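# Move the deep-well block from nest N1 to N2

## Task

Carry the 96-well deep-well block out of plate nest N1 and set it in plate nest N2 so that it lies flat within N2's locators, with well A1 at N2's corner labelled A1. A release drop of a few millimetres into N2 is acceptable, but a much longer fall there fails. The block must stay in place without the robot holding it, so release it and move the gripper away at the end.

## Robot and tools

ROBOT. Two arms, left_arm and right_arm, each with 7 joints and a two-finger gripper. left_arm sits on the +y side. Seen from the arms' side, N1 is the right-hand nest, so it lies toward -y. Well A1 is at the block's clipped corner. The idle arm may be parked out of the way. Each hand's fingers project sideways from the wrist flange. With the flange pointing straight down they are horizontal, and wrist roll turns them about.

FRAME. All positions share one scene frame: origin on the table top midway between the arms, +z up, +x out over the table. Printed hand positions may be slightly wrong, more so when the arm is stretched far. In the gripper's own frame the fingers point along +x and close along y. end_effector_position is the point between the finger pads, roughly 2 cm short of the tips.

execute_actions. Argument actions is a list holding zero or one item, plus optional pictures (boolean).
- Empty list: commands nothing and returns the current state with camera images.
- Action: {"rows": [...], "steps": n}. rows holds 1 to 15 rows; steps is 3 to 15 (default 15), each step 1/30 s. Row k is used on step k; if rows run out, the last one is repeated.
- Wait: {"steps": n} with n up to 300, counted from the previous result, and your reply time is part of it.
- A refused call moves nothing. Images come only with an empty list or pictures: true.

ROW LAYOUT. Every row is one list of 16 numbers, each in [-1, 1], covering both arms even if one is still: left_arm waist, shoulder, upper arm roll, elbow, forearm roll, wrist pitch, wrist roll, opening; then the same eight for right_arm.
- The 7 joint numbers are offsets, not poses. They are scaled so 1.0 equals 2.036 rad and are measured from that arm's joint angles in the most recent result showing them. If there is no such result yet in the scene, or for a second or later call in one reply, they count from where the arm is when the action starts. They do not add up from row to row. All zeros means return to those reference angles; it is not a hold or a wait.
- Opening is absolute: +1 fully open (pad gap 0.150 m), -1 closed (gap still 0.071 m). Between the ends, the fingers go to where grip_measured would read the value you write. To keep a grip, command at least about 0.04 below the current grip_measured. Finger force is about 20 N per pad, maybe less; a fast close can squeeze harder and even spring open.

JOINT RANGES (rad, same for both arms): waist -6.283 to 6.283, shoulder -2.059 to 2.094, upper arm roll -6.283 to 6.283, elbow -0.192 to 3.927, forearm roll -6.283 to 6.283, wrist pitch -1.693 to 3.142, wrist roll -6.283 to 6.283. A request more than 0.010 rad beyond an end is refused. True ends may differ by up to 0.010 rad; a target beyond the true end is clipped there and "joint sent to its limit" is reported (possibly for an earlier action). No such message does not prove there is more room.

SPEED. Joint targets move at most 3.14 rad/s, taking 0.16 s to reach that speed from rest; an arm's joints are slowed together so they arrive together. Each step's target stays within 0.623 rad of the measured angle, and is scaled back if it would put the gripper over 70 mm from where it is measured. Big offsets therefore take several steps.

TIMING. Arms keep heading for the last row you sent until they have nearly stopped or a step is HELD. Each result is taken 3 steps before its action ends; those steps run during your reply.

RESULT LINES.
- State line `left_arm: …` | `right_arm: …`: gripper position (m), orientation quaternion wxyz, linear and angular velocity (m/s, rad/s).
- Joint positions / Joint velocities: one block per arm, joints in column order (rad, rad/s), then pad gap (m, m/s).
- grip_measured: finger opening on the command scale; each gripper may read up to about 1 mm off, consistently.
- "joint command not followed": a clearance check altered or blocked joint targets on some steps; the rest of the row still ran.
- HELD: steps where your row was not fully sent.
- Torque fault: a joint hit its load limit (N m: waist 46.5, shoulder 46.5, upper arm roll 27.9, elbow 27.9, forearm roll 27.9, wrist pitch 18.6, wrist roll 18.6; a carried object's weight counts). The arm backs off that joint, stays still 10 s and drops the rest of the call.
- MOTOR HOT from 65 °C while carrying load; at 80 °C an OVER-TEMPERATURE FAULT brakes that arm until it cools. Avoid long holds.

zoom_image: camera (cam_high, cam_low, cam_left_wrist, cam_right_wrist) and region [x0, y0, x1, y1] in pixels of that camera's latest image, origin top-left, at most 504 by 504. Sizes: cam_high and cam_low 896x504, wrist cameras 504x504. Images arrive in that order.

finished_scene: scene, the integer of the current scene. Replying without any tool call ends everything.

AVOID. Arms colliding or pressing each other, pushing anything off the table, dropping or slamming the block, hard shoves, and fast hard closes. Loose objects may occasionally be nudged by an outside push. Move smoothly and promptly.

Each tool is called after "Emit:" as a command line: name --argument value for each argument, lists and objects as JSON in quotes; but a table of rows of numbers goes row by row, as --pt "numbers of a row", without its own name.

## Session

Emit:
execute_actions --actions '[]'

Scene clock: 0.00 s of 8400.00 s.
left_arm: end_effector_position=(+0.1199, +0.2471, +0.2012) grip_measured=+1.00 end_effector_quat_wxyz=(+0.770, +0.436, -0.015, -0.464) end_effector_velocity=(+0.000, +0.000, -0.001) end_effector_angular_velocity=(+0.001, +0.000, +0.001) | right_arm: end_effector_position=(+0.2674, -0.6093, +0.1128) grip_measured=+1.00 end_effector_quat_wxyz=(+0.594, +0.358, +0.368, -0.620) end_effector_velocity=(+0.001, +0.000, -0.000) end_effector_angular_velocity=(-0.001, -0.000, +0.000)
Joint positions: left_arm=[-0.965 -1.371 -0.453  0.016  0.329  1.856  0.014  0.15 ] | right_arm=[-0.954 -0.113 -0.075  0.659  0.604  1.698  0.51   0.15 ]
Joint velocities: left_arm=[ 0.     0.001  0.    -0.001  0.    -0.    -0.001  0.   ] | right_arm=[ 0.002  0.     0.     0.     0.001 -0.002  0.001  0.   ]

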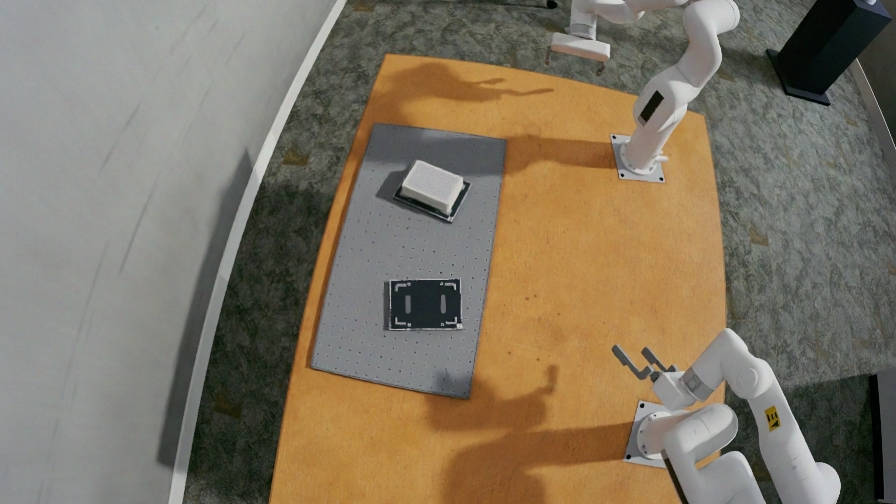

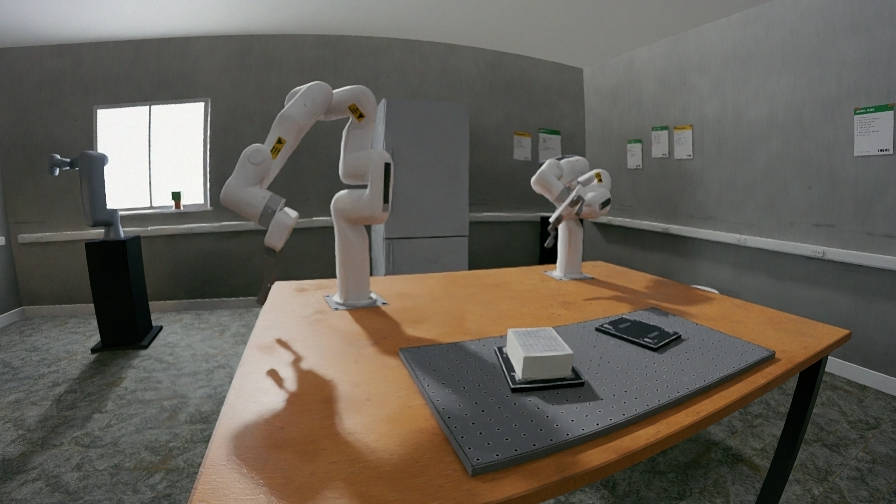

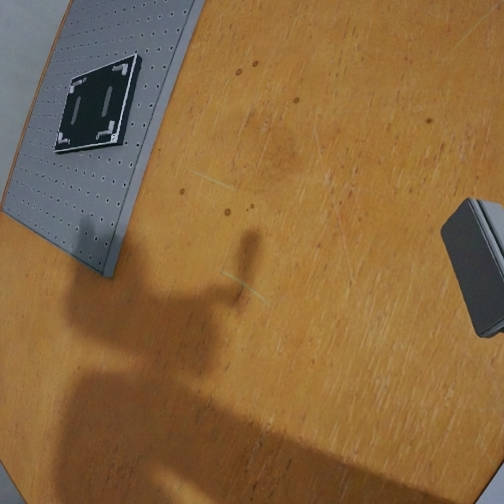

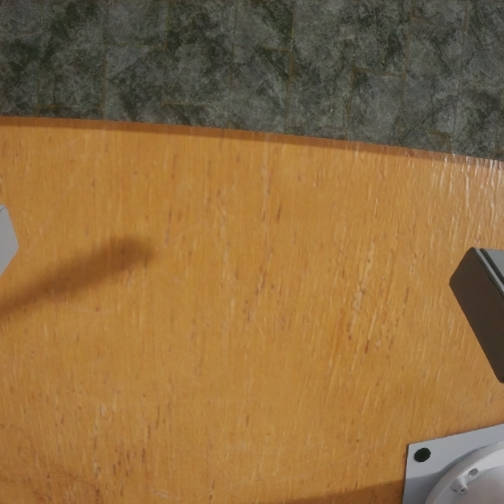

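Emit:
zoom_image --camera "cam_high" --region '[360, 130, 520, 250]'

Emit:
zoom_image --camera "cam_high" --region '[360, 260, 500, 350]'

Emit:
zoom_image --camera "cam_low" --region '[460, 290, 720, 410]'

Region (360, 130, 520, 250) of cam_high's 896x504 image, scaled by 3.150, with more detail than that image has; it fills the top 378 rows of this view, and the rest is white.

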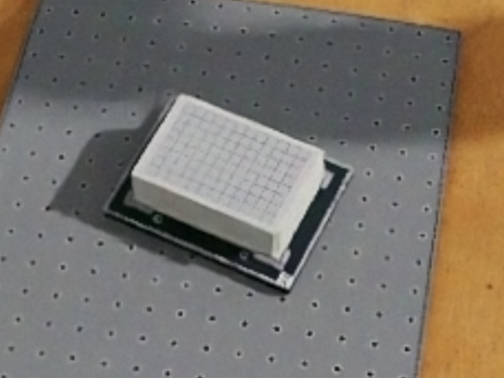

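Region (360, 260, 500, 350) of cam_high's 896x504 image, scaled by 3.600, with more detail than that image has; it fills the top 324 rows of this view, and the rest is white.

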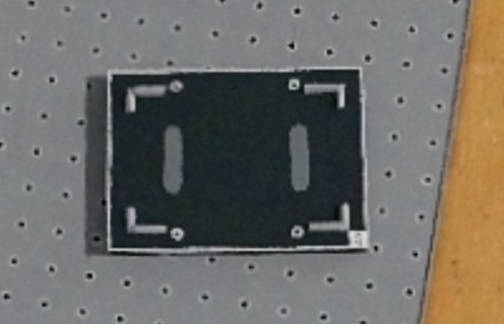

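Region (460, 290, 720, 410) of cam_low's 896x504 image, scaled by 1.938, with more detail than that image has; it fills the top 233 rows of this view, and the rest is white.

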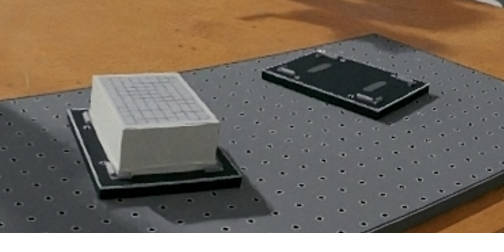

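Emit:
zoom_image --camera "cam_high" --region '[290, 110, 530, 270]'

Emit:
zoom_image --camera "cam_high" --region '[290, 250, 530, 410]'

Emit:
zoom_image --camera "cam_high" --region '[590, 110, 710, 200]'

Emit:
zoom_image --camera "cam_high" --region '[590, 330, 750, 490]'

Emit:
zoom_image --camera "cam_high" --region '[385, 150, 485, 230]'

Region (290, 110, 530, 270) of cam_high's 896x504 image, scaled by 2.100, with more detail than that image has.

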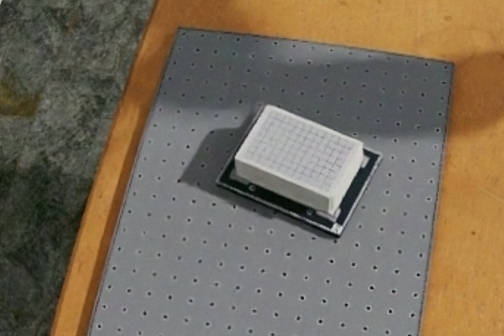

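Region (290, 250, 530, 410) of cam_high's 896x504 image, scaled by 2.100, with more detail than that image has.

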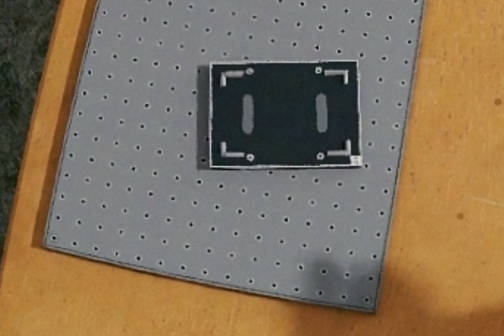

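Region (590, 110, 710, 200) of cam_high's 896x504 image, scaled by 4.200, with more detail than that image has; it fills the top 378 rows of this view, and the rest is white.

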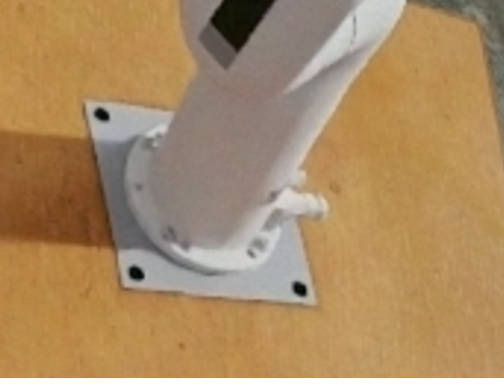

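Region (590, 330, 750, 490) of cam_high's 896x504 image, scaled by 3.150, with more detail than that image has.

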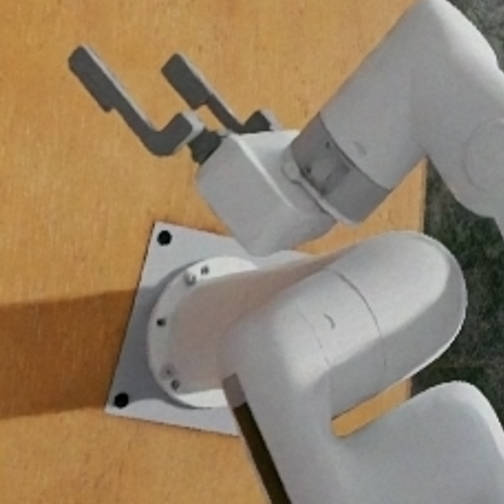

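Region (385, 150, 485, 230) of cam_high's 896x504 image, scaled by 5.040, with more detail than that image has; it fills the top 403 rows of this view, and the rest is white.

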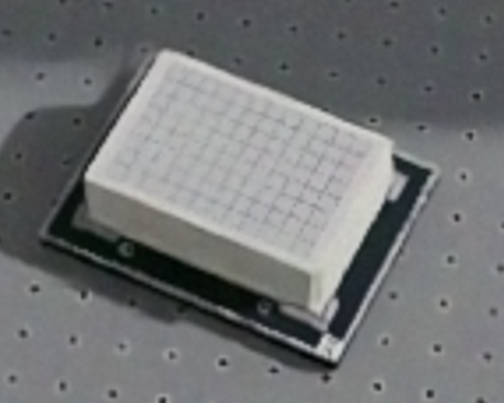

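Emit:
execute_actions --actions '[{"rows": [[0,0,0,0,0,0,0,1,0.6847,0.2392,0.0368,0.2012,-0.2967,-0.4929,0.1758,1]], "steps": 15}]'

Emit:
execute_actions --actions '[{"steps": 25}]' --pictures true

Scene clock: 4.27 s of 8400.00 s.
left_arm: end_effector_position=(+0.1199, +0.2471, +0.2012) grip_measured=+1.00 end_effector_quat_wxyz=(+0.770, +0.436, -0.015, -0.464) end_effector_velocity=(-0.000, -0.000, +0.001) end_effector_angular_velocity=(-0.001, -0.001, -0.000) | right_arm: end_effector_position=(+0.4086, -0.6425, +0.1052) grip_measured=+1.00 end_effector_quat_wxyz=(+0.758, +0.088, +0.292, -0.577) end_effector_velocity=(+0.488, +0.136, +0.044) end_effector_angular_velocity=(-1.034, -0.414, +1.069)
Joint positions: left_arm=[-0.965 -1.371 -0.453  0.016  0.329  1.856  0.014  0.15 ] | right_arm=[-0.561  0.136 -0.036  0.868  0.297  1.303  0.691  0.15 ]
Joint velocities: left_arm=[ 0.     0.    -0.     0.001  0.     0.    -0.     0.   ] | right_arm=[ 1.045  0.44   0.077  0.366 -0.543 -1.028  0.321  0.   ]
Steps of this call (steps 1 to 90: nothing new was sent; then 0.87 s passed at rest; steps 91 to 102: the first 12 steps of this action). Readings (joint positions):
91: left_arm=[-0.965 -1.371 -0.453 0.016 0.329 1.856 0.014] | right_arm=[-0.954 -0.112 -0.075 0.659 0.603 1.697 0.510]
92: left_arm=[-0.965 -1.371 -0.453 0.016 0.329 1.856 0.014] | right_arm=[-0.948 -0.108 -0.075 0.663 0.596 1.689 0.515]
94: left_arm=[-0.965 -1.371 -0.453 0.016 0.329 1.856 0.014] | right_arm=[-0.890 -0.063 -0.073 0.703 0.536 1.627 0.551]
98: left_arm=[-0.965 -1.371 -0.453 0.016 0.329 1.856 0.014] | right_arm=[-0.708 0.064 -0.047 0.807 0.386 1.450 0.639]
102: the state above

Scene clock: 5.10 s of 8400.00 s.
left_arm: end_effector_position=(+0.1199, +0.2471, +0.2012) grip_measured=+1.00 end_effector_quat_wxyz=(+0.770, +0.436, -0.015, -0.464) end_effector_velocity=(+0.000, +0.000, -0.000) end_effector_angular_velocity=(+0.001, +0.000, +0.000) | right_arm: end_effector_position=(+0.6188, -0.3010, +0.1468) grip_measured=+1.00 end_effector_quat_wxyz=(+0.964, -0.015, +0.057, -0.260) end_effector_velocity=(+0.024, +0.519, +0.046) end_effector_angular_velocity=(-0.014, -0.416, +0.875)
Joint positions: left_arm=[-0.965 -1.371 -0.453  0.016  0.329  1.856  0.014  0.15 ] | right_arm=[ 0.204  0.327 -0.007  1.029  0.058  0.813  0.833  0.15 ]
Joint velocities: left_arm=[ 0.  0. -0. -0.  0.  0.  0.  0.] | right_arm=[ 0.832  0.164  0.024  0.138 -0.202 -0.418  0.121  0.   ]
Kept back: nothing.
Steps of this call (steps 1 to 3: the last 3 steps of your previous action; steps 4 to 25: the robot went on to your last target). Readings (joint positions):
1: left_arm=[-0.965 -1.371 -0.453 0.016 0.329 1.856 0.014] | right_arm=[-0.526 0.151 -0.033 0.880 0.280 1.269 0.702]
2: left_arm=[-0.965 -1.371 -0.453 0.016 0.329 1.856 0.014] | right_arm=[-0.493 0.163 -0.031 0.890 0.264 1.237 0.711]
4: left_arm=[-0.965 -1.371 -0.453 0.016 0.329 1.856 0.014] | right_arm=[-0.427 0.186 -0.028 0.910 0.235 1.177 0.728]
8: left_arm=[-0.965 -1.371 -0.453 0.016 0.329 1.856 0.014] | right_arm=[-0.300 0.224 -0.022 0.941 0.188 1.081 0.756]
25: the state above

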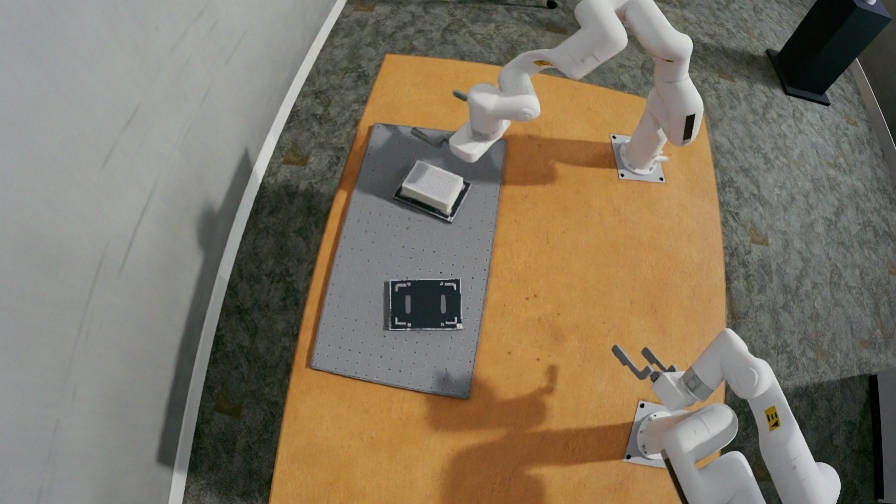

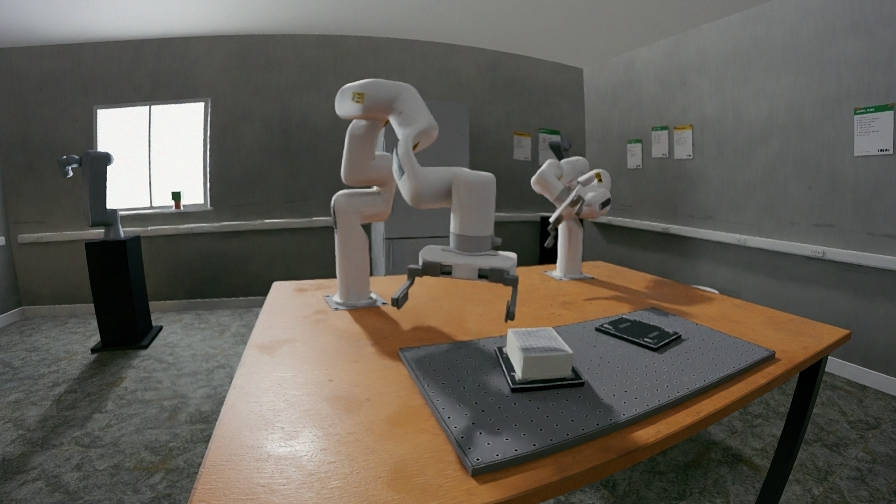

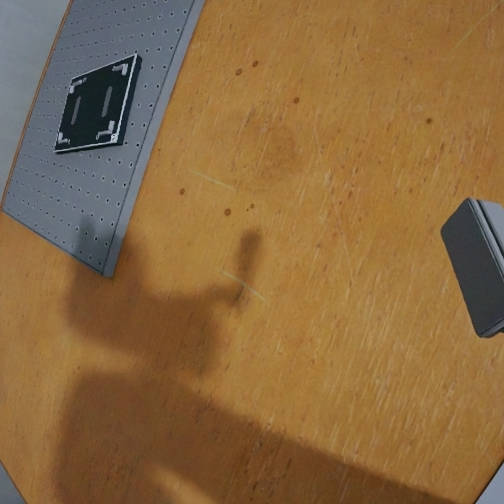

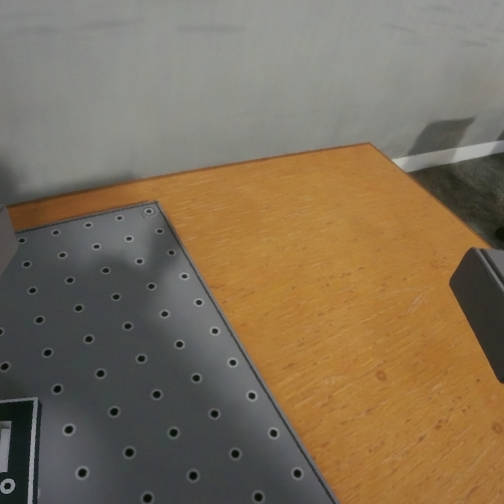

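Emit:
execute_actions --actions '[{"steps": 15}]' --pictures true

Scene clock: 5.60 s of 8400.00 s.
left_arm: end_effector_position=(+0.1199, +0.2471, +0.2012) grip_measured=+1.00 end_effector_quat_wxyz=(+0.770, +0.436, -0.015, -0.464) end_effector_velocity=(+0.000, +0.000, -0.000) end_effector_angular_velocity=(+0.000, +0.000, -0.000) | right_arm: end_effector_position=(+0.6065, -0.1544, +0.1604) grip_measured=+1.00 end_effector_quat_wxyz=(+0.990, -0.001, -0.000, -0.142) end_effector_velocity=(+0.005, -0.007, +0.002) end_effector_angular_velocity=(+0.001, -0.007, -0.014)
Joint positions: left_arm=[-0.965 -1.371 -0.453  0.016  0.329  1.856  0.014  0.15 ] | right_arm=[ 0.436  0.374 -0.004  1.068  0.     0.695  0.868  0.15 ]
Joint velocities: left_arm=[ 0.    -0.001 -0.    -0.001 -0.    -0.     0.001  0.   ] | right_arm=[-0.008  0.001 -0.007  0.003 -0.001 -0.004  0.     0.   ]
Kept back: nothing.
Steps of this call (steps 1 to 15: the robot went on to your last target). Readings (joint positions):
1: left_arm=[-0.965 -1.371 -0.453 0.016 0.329 1.856 0.014] | right_arm=[0.231 0.333 -0.006 1.034 0.051 0.799 0.837]
2: left_arm=[-0.965 -1.371 -0.453 0.016 0.329 1.856 0.014] | right_arm=[0.259 0.338 -0.005 1.038 0.044 0.785 0.841]
4: left_arm=[-0.965 -1.371 -0.453 0.016 0.329 1.856 0.014] | right_arm=[0.314 0.349 -0.004 1.047 0.031 0.758 0.849]
8: left_arm=[-0.965 -1.371 -0.453 0.016 0.329 1.856 0.014] | right_arm=[0.415 0.369 0.001 1.064 0.006 0.708 0.864]
15: the state above

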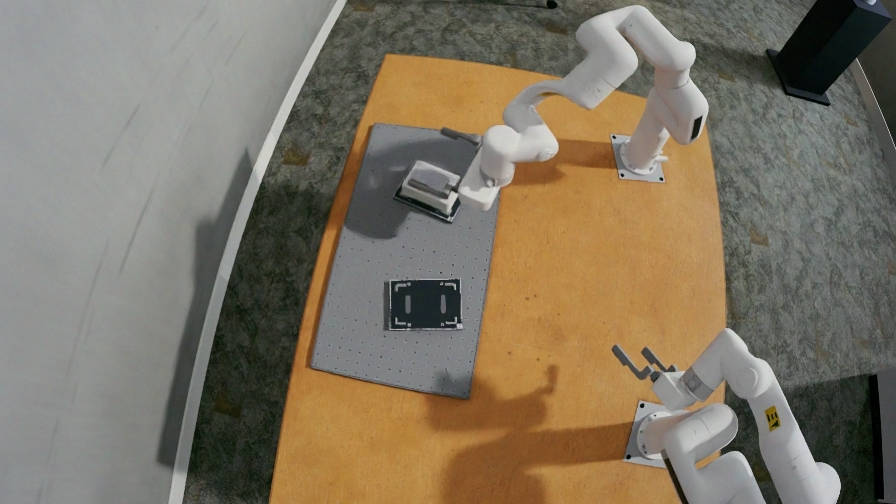

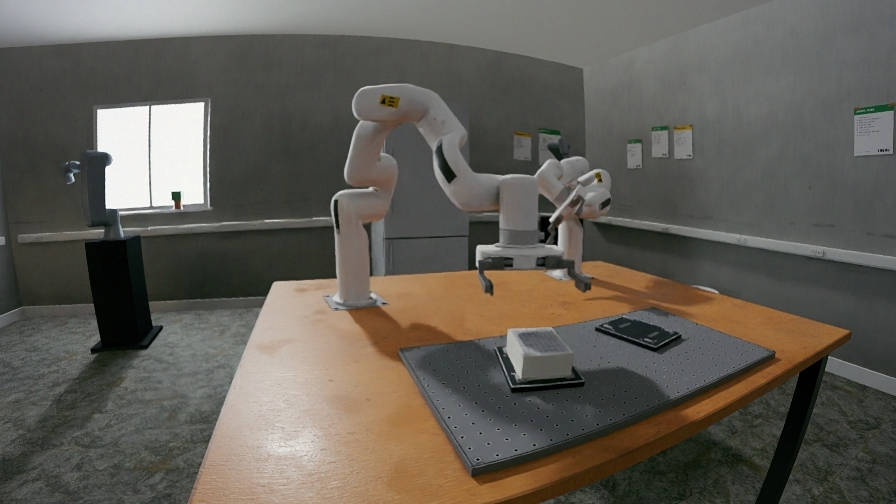

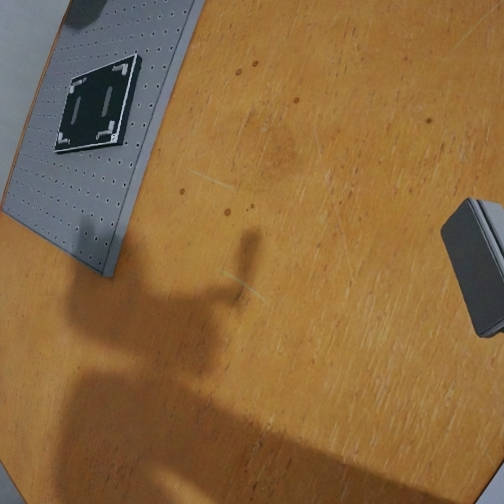

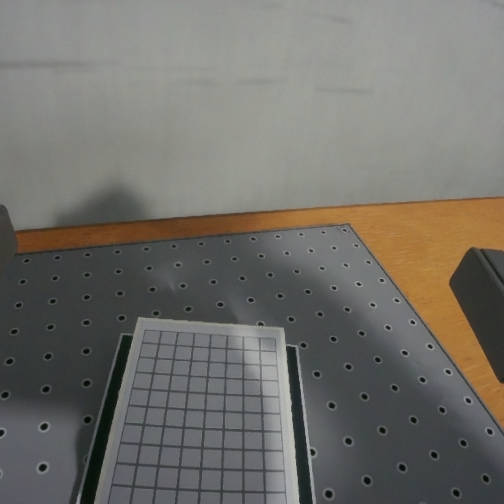

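Emit:
zoom_image --camera "cam_right_wrist" --region '[60, 290, 340, 504]'

Emit:
zoom_image --camera "cam_low" --region '[460, 230, 620, 400]'

Region (60, 290, 340, 504) of cam_right_wrist's 504x504 image, scaled by 1.800, with more detail than that image has; it fills the top 385 rows of this view, and the rest is white.

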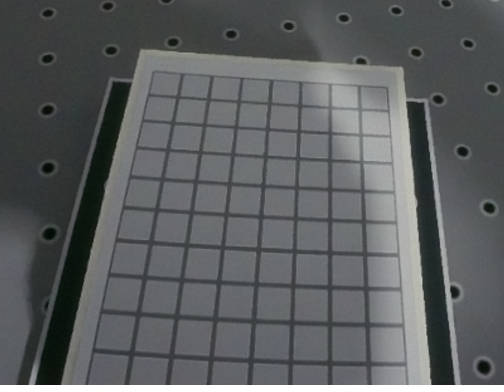

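Region (460, 230, 620, 400) of cam_low's 896x504 image, scaled by 2.965, with more detail than that image has; it fills the left 474 columns of this view, and the rest is white.

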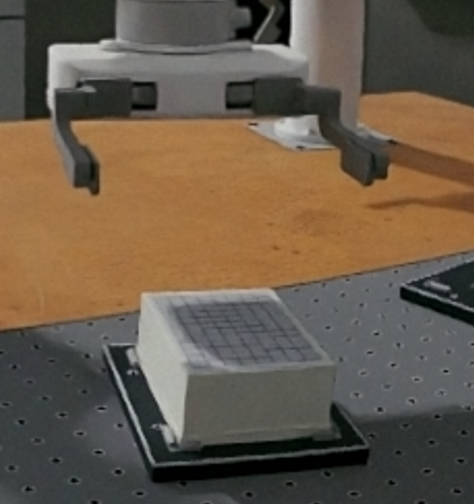

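Emit:
execute_actions --actions '[{"rows": [[0,0,0,0,0,0,0,1,0,0.003,0,0,0,-0.003,0,1],[0,0,0,0,0,0,0,1,0,0.008,0,0,0,-0.008,0,1],[0,0,0,0,0,0,0,1,0.001,0.016,0.001,0.001,0,-0.015,0,1],[0,0,0,0,0,0,0,1,0.001,0.026,0.001,0.001,0,-0.025,0,1],[0,0,0,0,0,0,0,1,0.001,0.037,0.001,0.002,0,-0.0355,0,1],[0,0,0,0,0,0,0,1,0.001,0.048,0.001,0.002,0,-0.046,0,1],[0,0,0,0,0,0,0,1,0.002,0.059,0.002,0.003,0,-0.0567,0,1],[0,0,0,0,0,0,0,1,0.002,0.070,0.002,0.003,0,-0.067,0,1],[0,0,0,0,0,0,0,1,0.002,0.081,0.002,0.0035,0,-0.078,0,1],[0,0,0,0,0,0,0,1,0.002,0.091,0.002,0.004,0,-0.0875,0,1],[0,0,0,0,0,0,0,1,0.002,0.100,0.002,0.0045,0,-0.096,0,1],[0,0,0,0,0,0,0,1,0.002,0.107,0.002,0.005,0,-0.103,0,1],[0,0,0,0,0,0,0,1,0.002,0.112,0.002,0.005,0,-0.1076,0,1],[0,0,0,0,0,0,0,1,0.002,0.1152,0.002,0.005,0,-0.1107,0,1]], "steps": 15}]'

Emit:
execute_actions --actions '[{"steps": 12}]' --pictures true

Scene clock: 6.43 s of 8400.00 s.
left_arm: end_effector_position=(+0.1199, +0.2471, +0.2012) grip_measured=+1.00 end_effector_quat_wxyz=(+0.770, +0.436, -0.015, -0.464) end_effector_velocity=(+0.000, +0.001, -0.001) end_effector_angular_velocity=(+0.001, +0.001, +0.001) | right_arm: end_effector_position=(+0.6057, -0.1485, +0.0877) grip_measured=+1.00 end_effector_quat_wxyz=(+0.991, -0.001, +0.001, -0.137) end_effector_velocity=(-0.017, -0.004, -0.270) end_effector_angular_velocity=(-0.007, +0.016, +0.007)
Joint positions: left_arm=[-0.965 -1.371 -0.453  0.016  0.329  1.856  0.014  0.15 ] | right_arm=[0.44  0.542 0.001 1.074 0.    0.535 0.868 0.15 ]
Joint velocities: left_arm=[ 0.    -0.001  0.001 -0.002 -0.     0.    -0.     0.   ] | right_arm=[ 0.005  0.622  0.005  0.022  0.001 -0.582  0.001  0.   ]
Steps of this call (steps 1 to 13: the robot went on to your last target; steps 14 to 25: the first 12 steps of this action). Readings (joint positions):
14: left_arm=[-0.965 -1.371 -0.453 0.016 0.329 1.856 0.014] | right_arm=[0.439 0.374 -0.000 1.068 -0.000 0.694 0.868]
15: left_arm=[-0.965 -1.371 -0.453 0.016 0.329 1.856 0.014] | right_arm=[0.439 0.376 -0.001 1.069 0.000 0.692 0.868]
17: left_arm=[-0.965 -1.371 -0.453 0.016 0.329 1.856 0.014] | right_arm=[0.437 0.387 -0.003 1.070 0.000 0.679 0.868]
21: left_arm=[-0.965 -1.371 -0.453 0.016 0.329 1.856 0.014] | right_arm=[0.438 0.454 -0.002 1.072 0.000 0.616 0.868]
25: the state above

Scene clock: 6.83 s of 8400.00 s.
left_arm: end_effector_position=(+0.1199, +0.2471, +0.2012) grip_measured=+1.00 end_effector_quat_wxyz=(+0.770, +0.436, -0.015, -0.464) end_effector_velocity=(-0.000, -0.000, +0.001) end_effector_angular_velocity=(-0.002, +0.000, -0.000) | right_arm: end_effector_position=(+0.6054, -0.1493, +0.0621) grip_measured=+1.00 end_effector_quat_wxyz=(+0.990, +0.001, -0.001, -0.138) end_effector_velocity=(-0.006, -0.003, -0.011) end_effector_angular_velocity=(-0.013, +0.018, +0.001)
Joint positions: left_arm=[-0.965 -1.371 -0.453  0.016  0.329  1.856  0.014  0.15 ] | right_arm=[0.44  0.607 0.    1.079 0.    0.469 0.868 0.15 ]
Joint velocities: left_arm=[ 0.    -0.001  0.001  0.002 -0.     0.001  0.     0.   ] | right_arm=[ 0.     0.01   0.    -0.01  -0.001  0.001  0.     0.   ]
Kept back: nothing.
Steps of this call (steps 1 to 3: the last 3 steps of your previous action; steps 4 to 12: the robot went on to your last target). Readings (joint positions):
1: left_arm=[-0.965 -1.371 -0.453 0.016 0.329 1.856 0.014] | right_arm=[0.441 0.562 0.001 1.075 0.000 0.516 0.868]
2: left_arm=[-0.965 -1.371 -0.453 0.016 0.329 1.856 0.014] | right_arm=[0.440 0.579 0.001 1.075 0.000 0.500 0.868]
4: left_arm=[-0.965 -1.371 -0.453 0.016 0.329 1.856 0.014] | right_arm=[0.440 0.602 0.000 1.075 0.000 0.480 0.868]
8: left_arm=[-0.965 -1.371 -0.453 0.016 0.329 1.856 0.014] | right_arm=[0.440 0.607 0.000 1.078 0.000 0.470 0.868]
12: the state above

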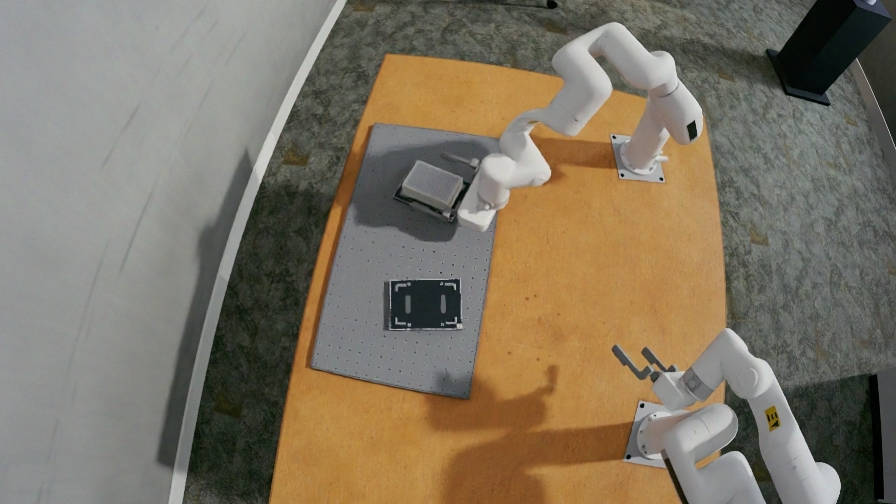

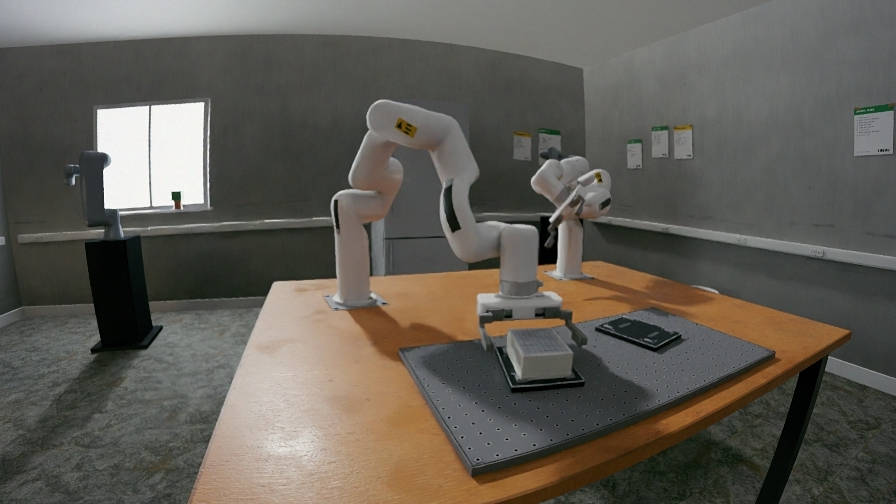

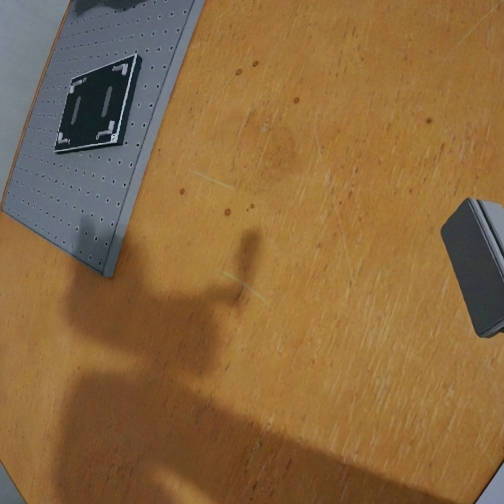

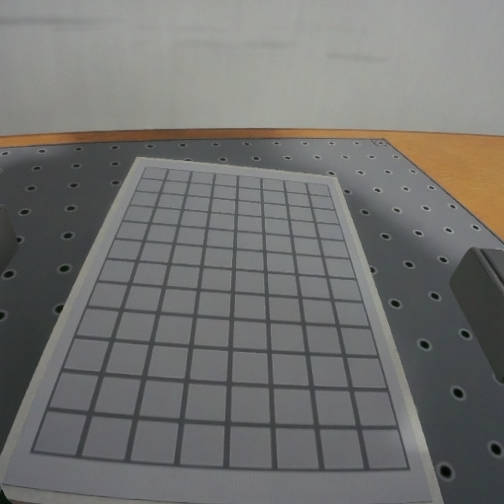

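Emit:
zoom_image --camera "cam_low" --region '[460, 280, 620, 400]'

Emit:
zoom_image --camera "cam_high" --region '[380, 130, 520, 240]'

Region (460, 280, 620, 400) of cam_low's 896x504 image, scaled by 3.150, with more detail than that image has; it fills the top 378 rows of this view, and the rest is white.

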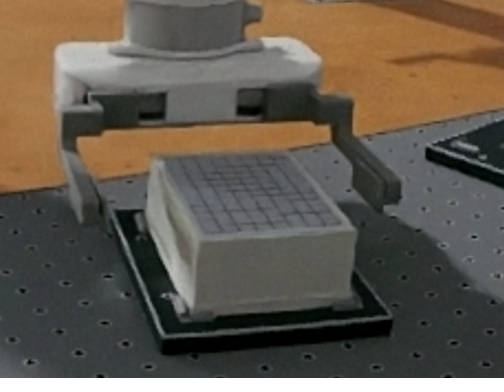

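Region (380, 130, 520, 240) of cam_high's 896x504 image, scaled by 3.600, with more detail than that image has; it fills the top 396 rows of this view, and the rest is white.

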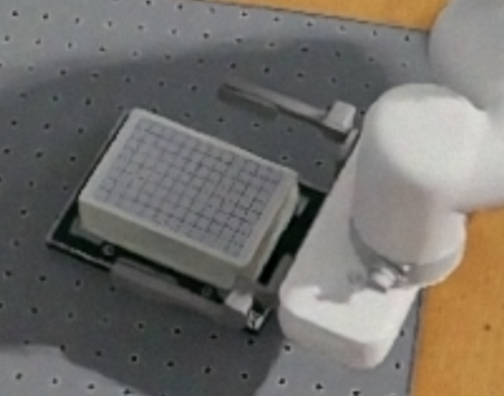

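Emit:
execute_actions --actions '[{"rows": [[0,0,0,0,0,0,0,1,0,0.004,0,0.001,0,-0.003,0,0.9],[0,0,0,0,0,0,0,1,0,0.008,0,0.002,0,-0.006,0,0.75],[0,0,0,0,0,0,0,1,0,0.012,0,0.0025,0,-0.0085,0,0.6],[0,0,0,0,0,0,0,1,0,0.015,0,0.003,0,-0.0105,0,0.45],[0,0,0,0,0,0,0,1,0,0.0176,0,0.0037,0,-0.0124,0,0.3],[0,0,0,0,0,0,0,1,0,0.0176,0,0.0037,0,-0.0124,0,0.15],[0,0,0,0,0,0,0,1,0,0.0176,0,0.0037,0,-0.0124,0,0],[0,0,0,0,0,0,0,1,0,0.0176,0,0.0037,0,-0.0124,0,-0.15],[0,0,0,0,0,0,0,1,0,0.0176,0,0.0037,0,-0.0124,0,-0.3]], "steps": 15}]'

Emit:
execute_actions --actions '[{"steps": 10}]' --pictures true

Scene clock: 7.67 s of 8400.00 s.
left_arm: end_effector_position=(+0.1199, +0.2471, +0.2012) grip_measured=+1.00 end_effector_quat_wxyz=(+0.770, +0.436, -0.015, -0.464) end_effector_velocity=(+0.000, -0.000, +0.000) end_effector_angular_velocity=(-0.001, -0.000, +0.000) | right_arm: end_effector_position=(+0.6048, -0.1497, +0.0476) grip_measured=-0.30 end_effector_quat_wxyz=(+0.990, +0.000, +0.000, -0.138) end_effector_velocity=(+0.008, +0.005, +0.013) end_effector_angular_velocity=(+0.017, -0.026, -0.000)
Joint positions: left_arm=[-0.965 -1.371 -0.453  0.016  0.329  1.856  0.014  0.15 ] | right_arm=[0.44  0.642 0.    1.087 0.    0.444 0.868 0.099]
Joint velocities: left_arm=[ 0.    -0.001 -0.     0.    -0.     0.    -0.     0.   ] | right_arm=[ 0.    -0.011 -0.001  0.014  0.001 -0.006 -0.001 -0.005]
Steps of this call (steps 1 to 13: the robot went on to your last target; steps 14 to 25: the first 12 steps of this action). Readings (joint positions):
14: left_arm=[-0.965 -1.371 -0.453 0.016 0.329 1.856 0.014] | right_arm=[0.440 0.608 0.000 1.078 0.000 0.469 0.868]
15: left_arm=[-0.965 -1.371 -0.453 0.016 0.329 1.856 0.014] | right_arm=[0.440 0.610 0.000 1.079 0.000 0.467 0.868]
17: left_arm=[-0.965 -1.371 -0.453 0.016 0.329 1.856 0.014] | right_arm=[0.440 0.620 0.000 1.083 0.000 0.459 0.868]
21: left_arm=[-0.965 -1.371 -0.453 0.016 0.329 1.856 0.014] | right_arm=[0.440 0.642 0.000 1.085 0.000 0.446 0.868]
25: the state above

Scene clock: 8.00 s of 8400.00 s.
left_arm: end_effector_position=(+0.1199, +0.2471, +0.2012) grip_measured=+1.00 end_effector_quat_wxyz=(+0.770, +0.436, -0.015, -0.464) end_effector_velocity=(+0.000, +0.000, -0.000) end_effector_angular_velocity=(-0.000, +0.001, +0.001) | right_arm: end_effector_position=(+0.6048, -0.1497, +0.0477) grip_measured=-0.30 end_effector_quat_wxyz=(+0.990, +0.000, +0.000, -0.138) end_effector_velocity=(+0.000, -0.000, +0.000) end_effector_angular_velocity=(+0.001, -0.000, -0.001)
Joint positions: left_arm=[-0.965 -1.371 -0.453  0.016  0.329  1.856  0.014  0.15 ] | right_arm=[0.44  0.642 0.    1.087 0.    0.444 0.868 0.099]
Joint velocities: left_arm=[ 0.    -0.     0.001 -0.001 -0.    -0.    -0.     0.   ] | right_arm=[-0.     0.    -0.     0.     0.001 -0.001 -0.001  0.   ]
Kept back: nothing.
Steps of this call (steps 1 to 3: the last 3 steps of your previous action; steps 4 to 10: the robot went on to your last target). Readings (joint positions):
1: left_arm=[-0.965 -1.371 -0.453 0.016 0.329 1.856 0.014] | right_arm=[0.440 0.642 0.000 1.087 0.000 0.444 0.868]
2: left_arm=[-0.965 -1.371 -0.453 0.016 0.329 1.856 0.014] | right_arm=[0.440 0.642 0.000 1.087 0.000 0.444 0.868]
4: left_arm=[-0.965 -1.371 -0.453 0.016 0.329 1.856 0.014] | right_arm=[0.440 0.642 0.000 1.087 0.000 0.444 0.868]
8: left_arm=[-0.965 -1.371 -0.453 0.016 0.329 1.856 0.014] | right_arm=[0.440 0.642 0.000 1.087 0.000 0.444 0.868]
10: the state above

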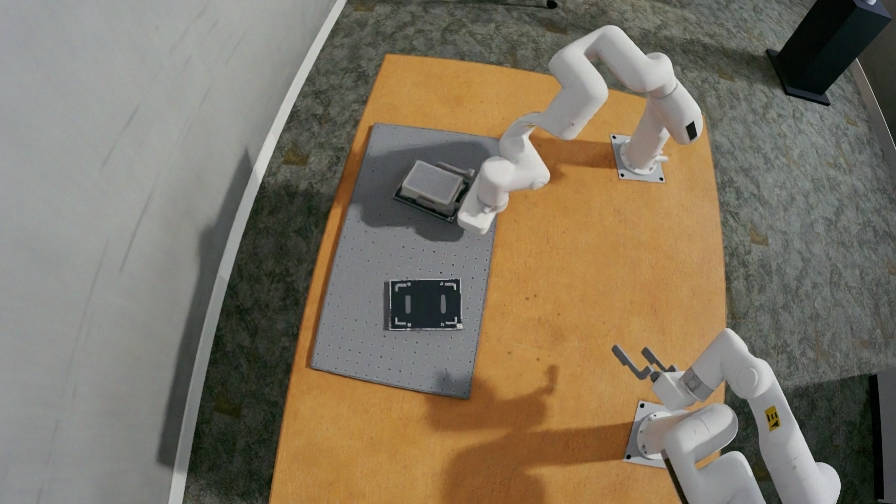

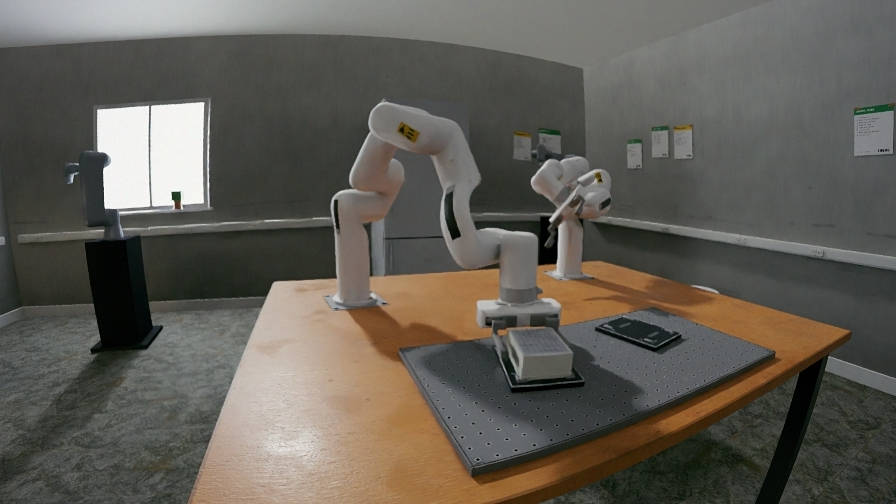

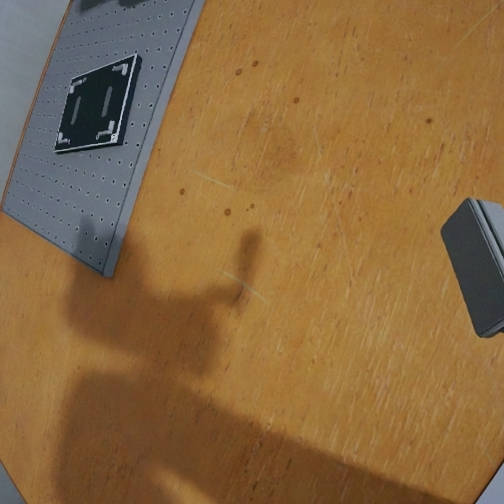

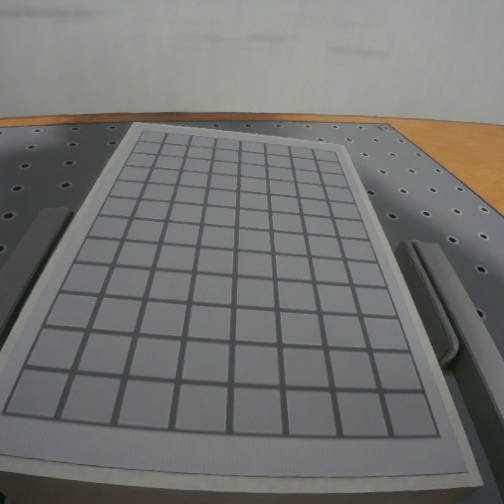

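Emit:
zoom_image --camera "cam_high" --region '[385, 145, 495, 235]'

Emit:
zoom_image --camera "cam_low" --region '[470, 295, 600, 400]'

Region (385, 145, 495, 235) of cam_high's 896x504 image, scaled by 4.582, with more detail than that image has; it fills the top 412 rows of this view, and the rest is white.

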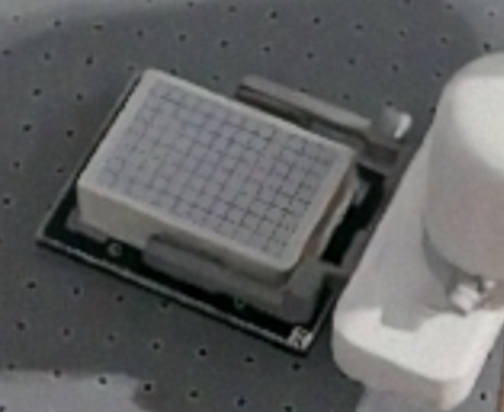

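Region (470, 295, 600, 400) of cam_low's 896x504 image, scaled by 3.877, with more detail than that image has; it fills the top 407 rows of this view, and the rest is white.

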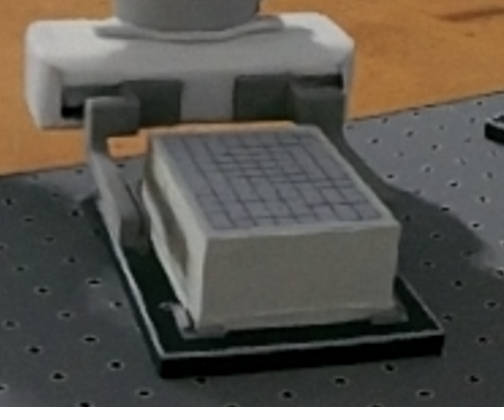

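Emit:
execute_actions --actions '[{"rows": [[0,0,0,0,0,0,0,1,0.0017,0.0022,0,0.0044,0,0.0022,0.0017,-0.3],[0,0,0,0,0,0,0,1,0.0034,0.0044,0,0.0088,0,0.0044,0.0034,-0.3],[0,0,0,0,0,0,0,1,0.0034,0.0044,0,0.0088,0,0.0044,0.0034,-0.3],[0,0,0,0,0,0,0,1,0.0034,0.0044,0,0.0088,0,0.0044,0.0034,-0.3],[0,0,0,0,0,0,0,1,0.0034,0.0044,0,0.0088,0,0.0044,0.0034,-0.3],[0,0,0,0,0,0,0,1,0.0034,0.0044,0,0.0088,0,0.0044,0.0034,-0.35],[0,0,0,0,0,0,0,1,0.0034,0.0044,0,0.0088,0,0.0044,0.0034,-0.4],[0,0,0,0,0,0,0,1,0.0034,0.0044,0,0.0088,0,0.0044,0.0034,-0.45]], "steps": 15}]' --pictures true

Emit:
zoom_image --camera "cam_high" --region '[385, 145, 495, 235]'

Emit:
zoom_image --camera "cam_low" --region '[470, 295, 600, 400]'

Scene clock: 8.80 s of 8400.00 s.
left_arm: end_effector_position=(+0.1199, +0.2471, +0.2012) grip_measured=+1.00 end_effector_quat_wxyz=(+0.770, +0.436, -0.015, -0.464) end_effector_velocity=(-0.000, -0.000, +0.001) end_effector_angular_velocity=(-0.001, -0.001, -0.001) | right_arm: end_effector_position=(+0.6064, -0.1446, +0.0476) grip_measured=-0.45 end_effector_quat_wxyz=(+0.990, +0.000, +0.000, -0.138) end_effector_velocity=(+0.001, -0.001, -0.000) end_effector_angular_velocity=(-0.001, -0.000, -0.002)
Joint positions: left_arm=[-0.965 -1.371 -0.453  0.016  0.329  1.856  0.014  0.15 ] | right_arm=[0.447 0.651 0.    1.104 0.    0.453 0.875 0.093]
Joint velocities: left_arm=[-0.    -0.001 -0.     0.001 -0.     0.     0.     0.   ] | right_arm=[-0.001  0.    -0.001  0.    -0.001  0.     0.001 -0.   ]
Steps of this call (steps 1 to 12: the robot went on to your last target; steps 13 to 24: the first 12 steps of this action). Readings (joint positions):
13: left_arm=[-0.965 -1.371 -0.453 0.016 0.329 1.856 0.014] | right_arm=[0.440 0.643 0.000 1.087 0.000 0.444 0.868]
14: left_arm=[-0.965 -1.371 -0.453 0.016 0.329 1.856 0.014] | right_arm=[0.441 0.644 0.000 1.089 0.000 0.446 0.869]
16: left_arm=[-0.965 -1.371 -0.453 0.016 0.329 1.856 0.014] | right_arm=[0.445 0.649 -0.000 1.099 0.000 0.450 0.873]
20: left_arm=[-0.965 -1.371 -0.453 0.016 0.329 1.856 0.014] | right_arm=[0.447 0.651 0.001 1.104 0.000 0.453 0.875]
24: the state above

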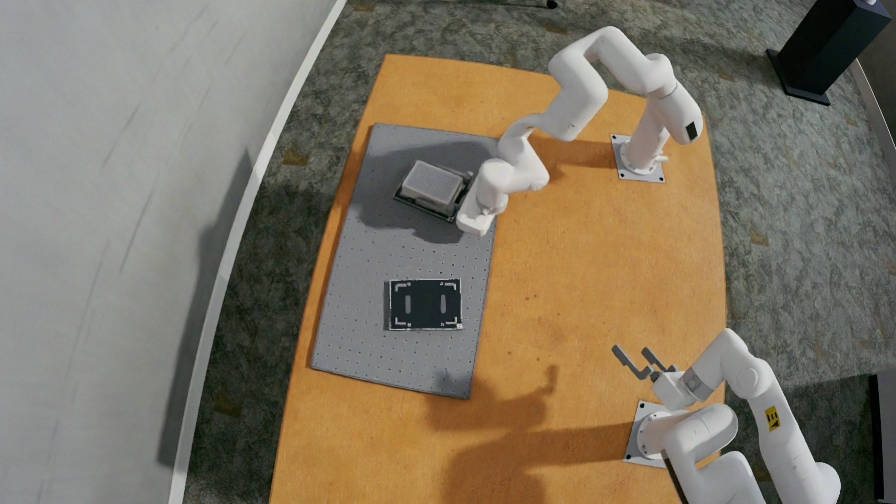

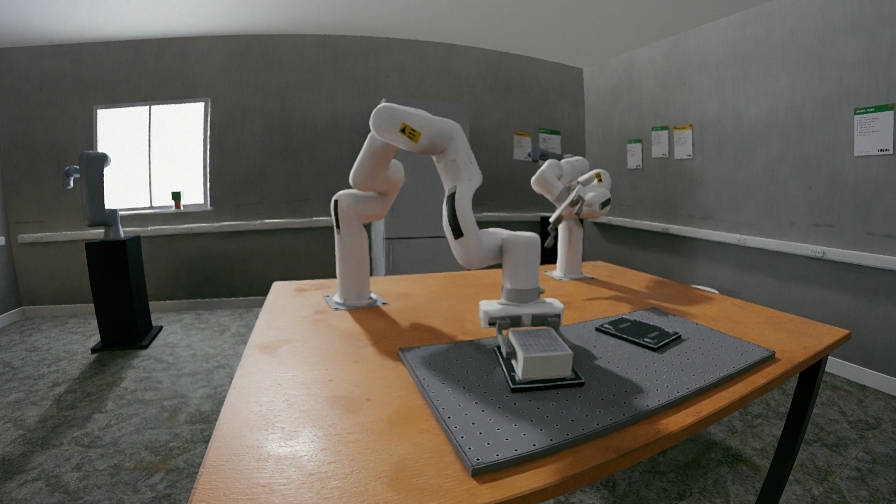

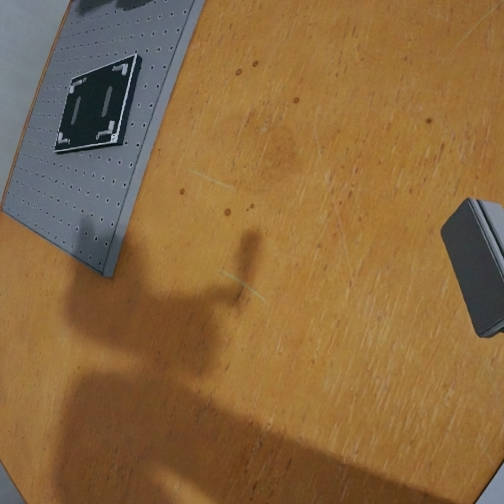

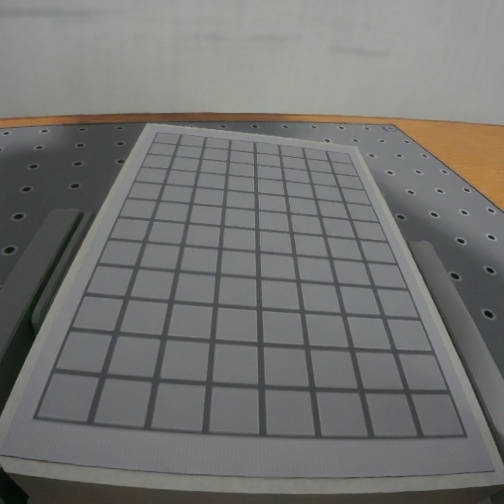

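Region (385, 145, 495, 235) of cam_high's 896x504 image, scaled by 4.582, with more detail than that image has; it fills the top 412 rows of this view, and the rest is white.

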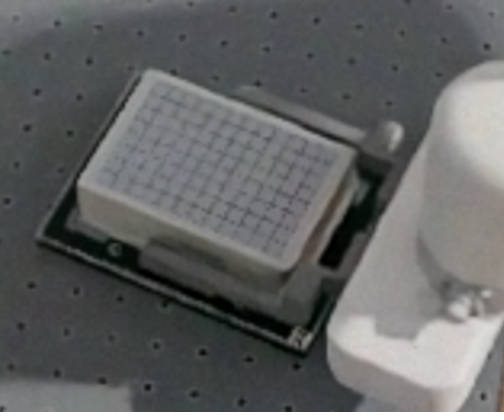

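Region (470, 295, 600, 400) of cam_low's 896x504 image, scaled by 3.877, with more detail than that image has; it fills the top 407 rows of this view, and the rest is white.

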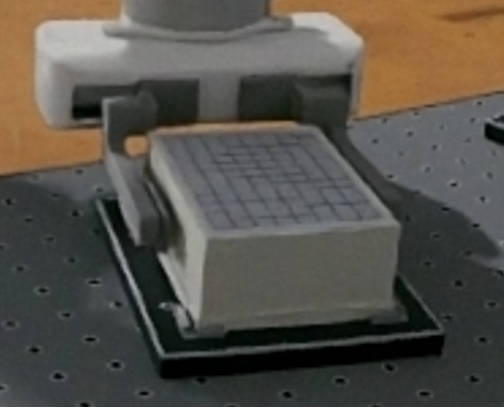

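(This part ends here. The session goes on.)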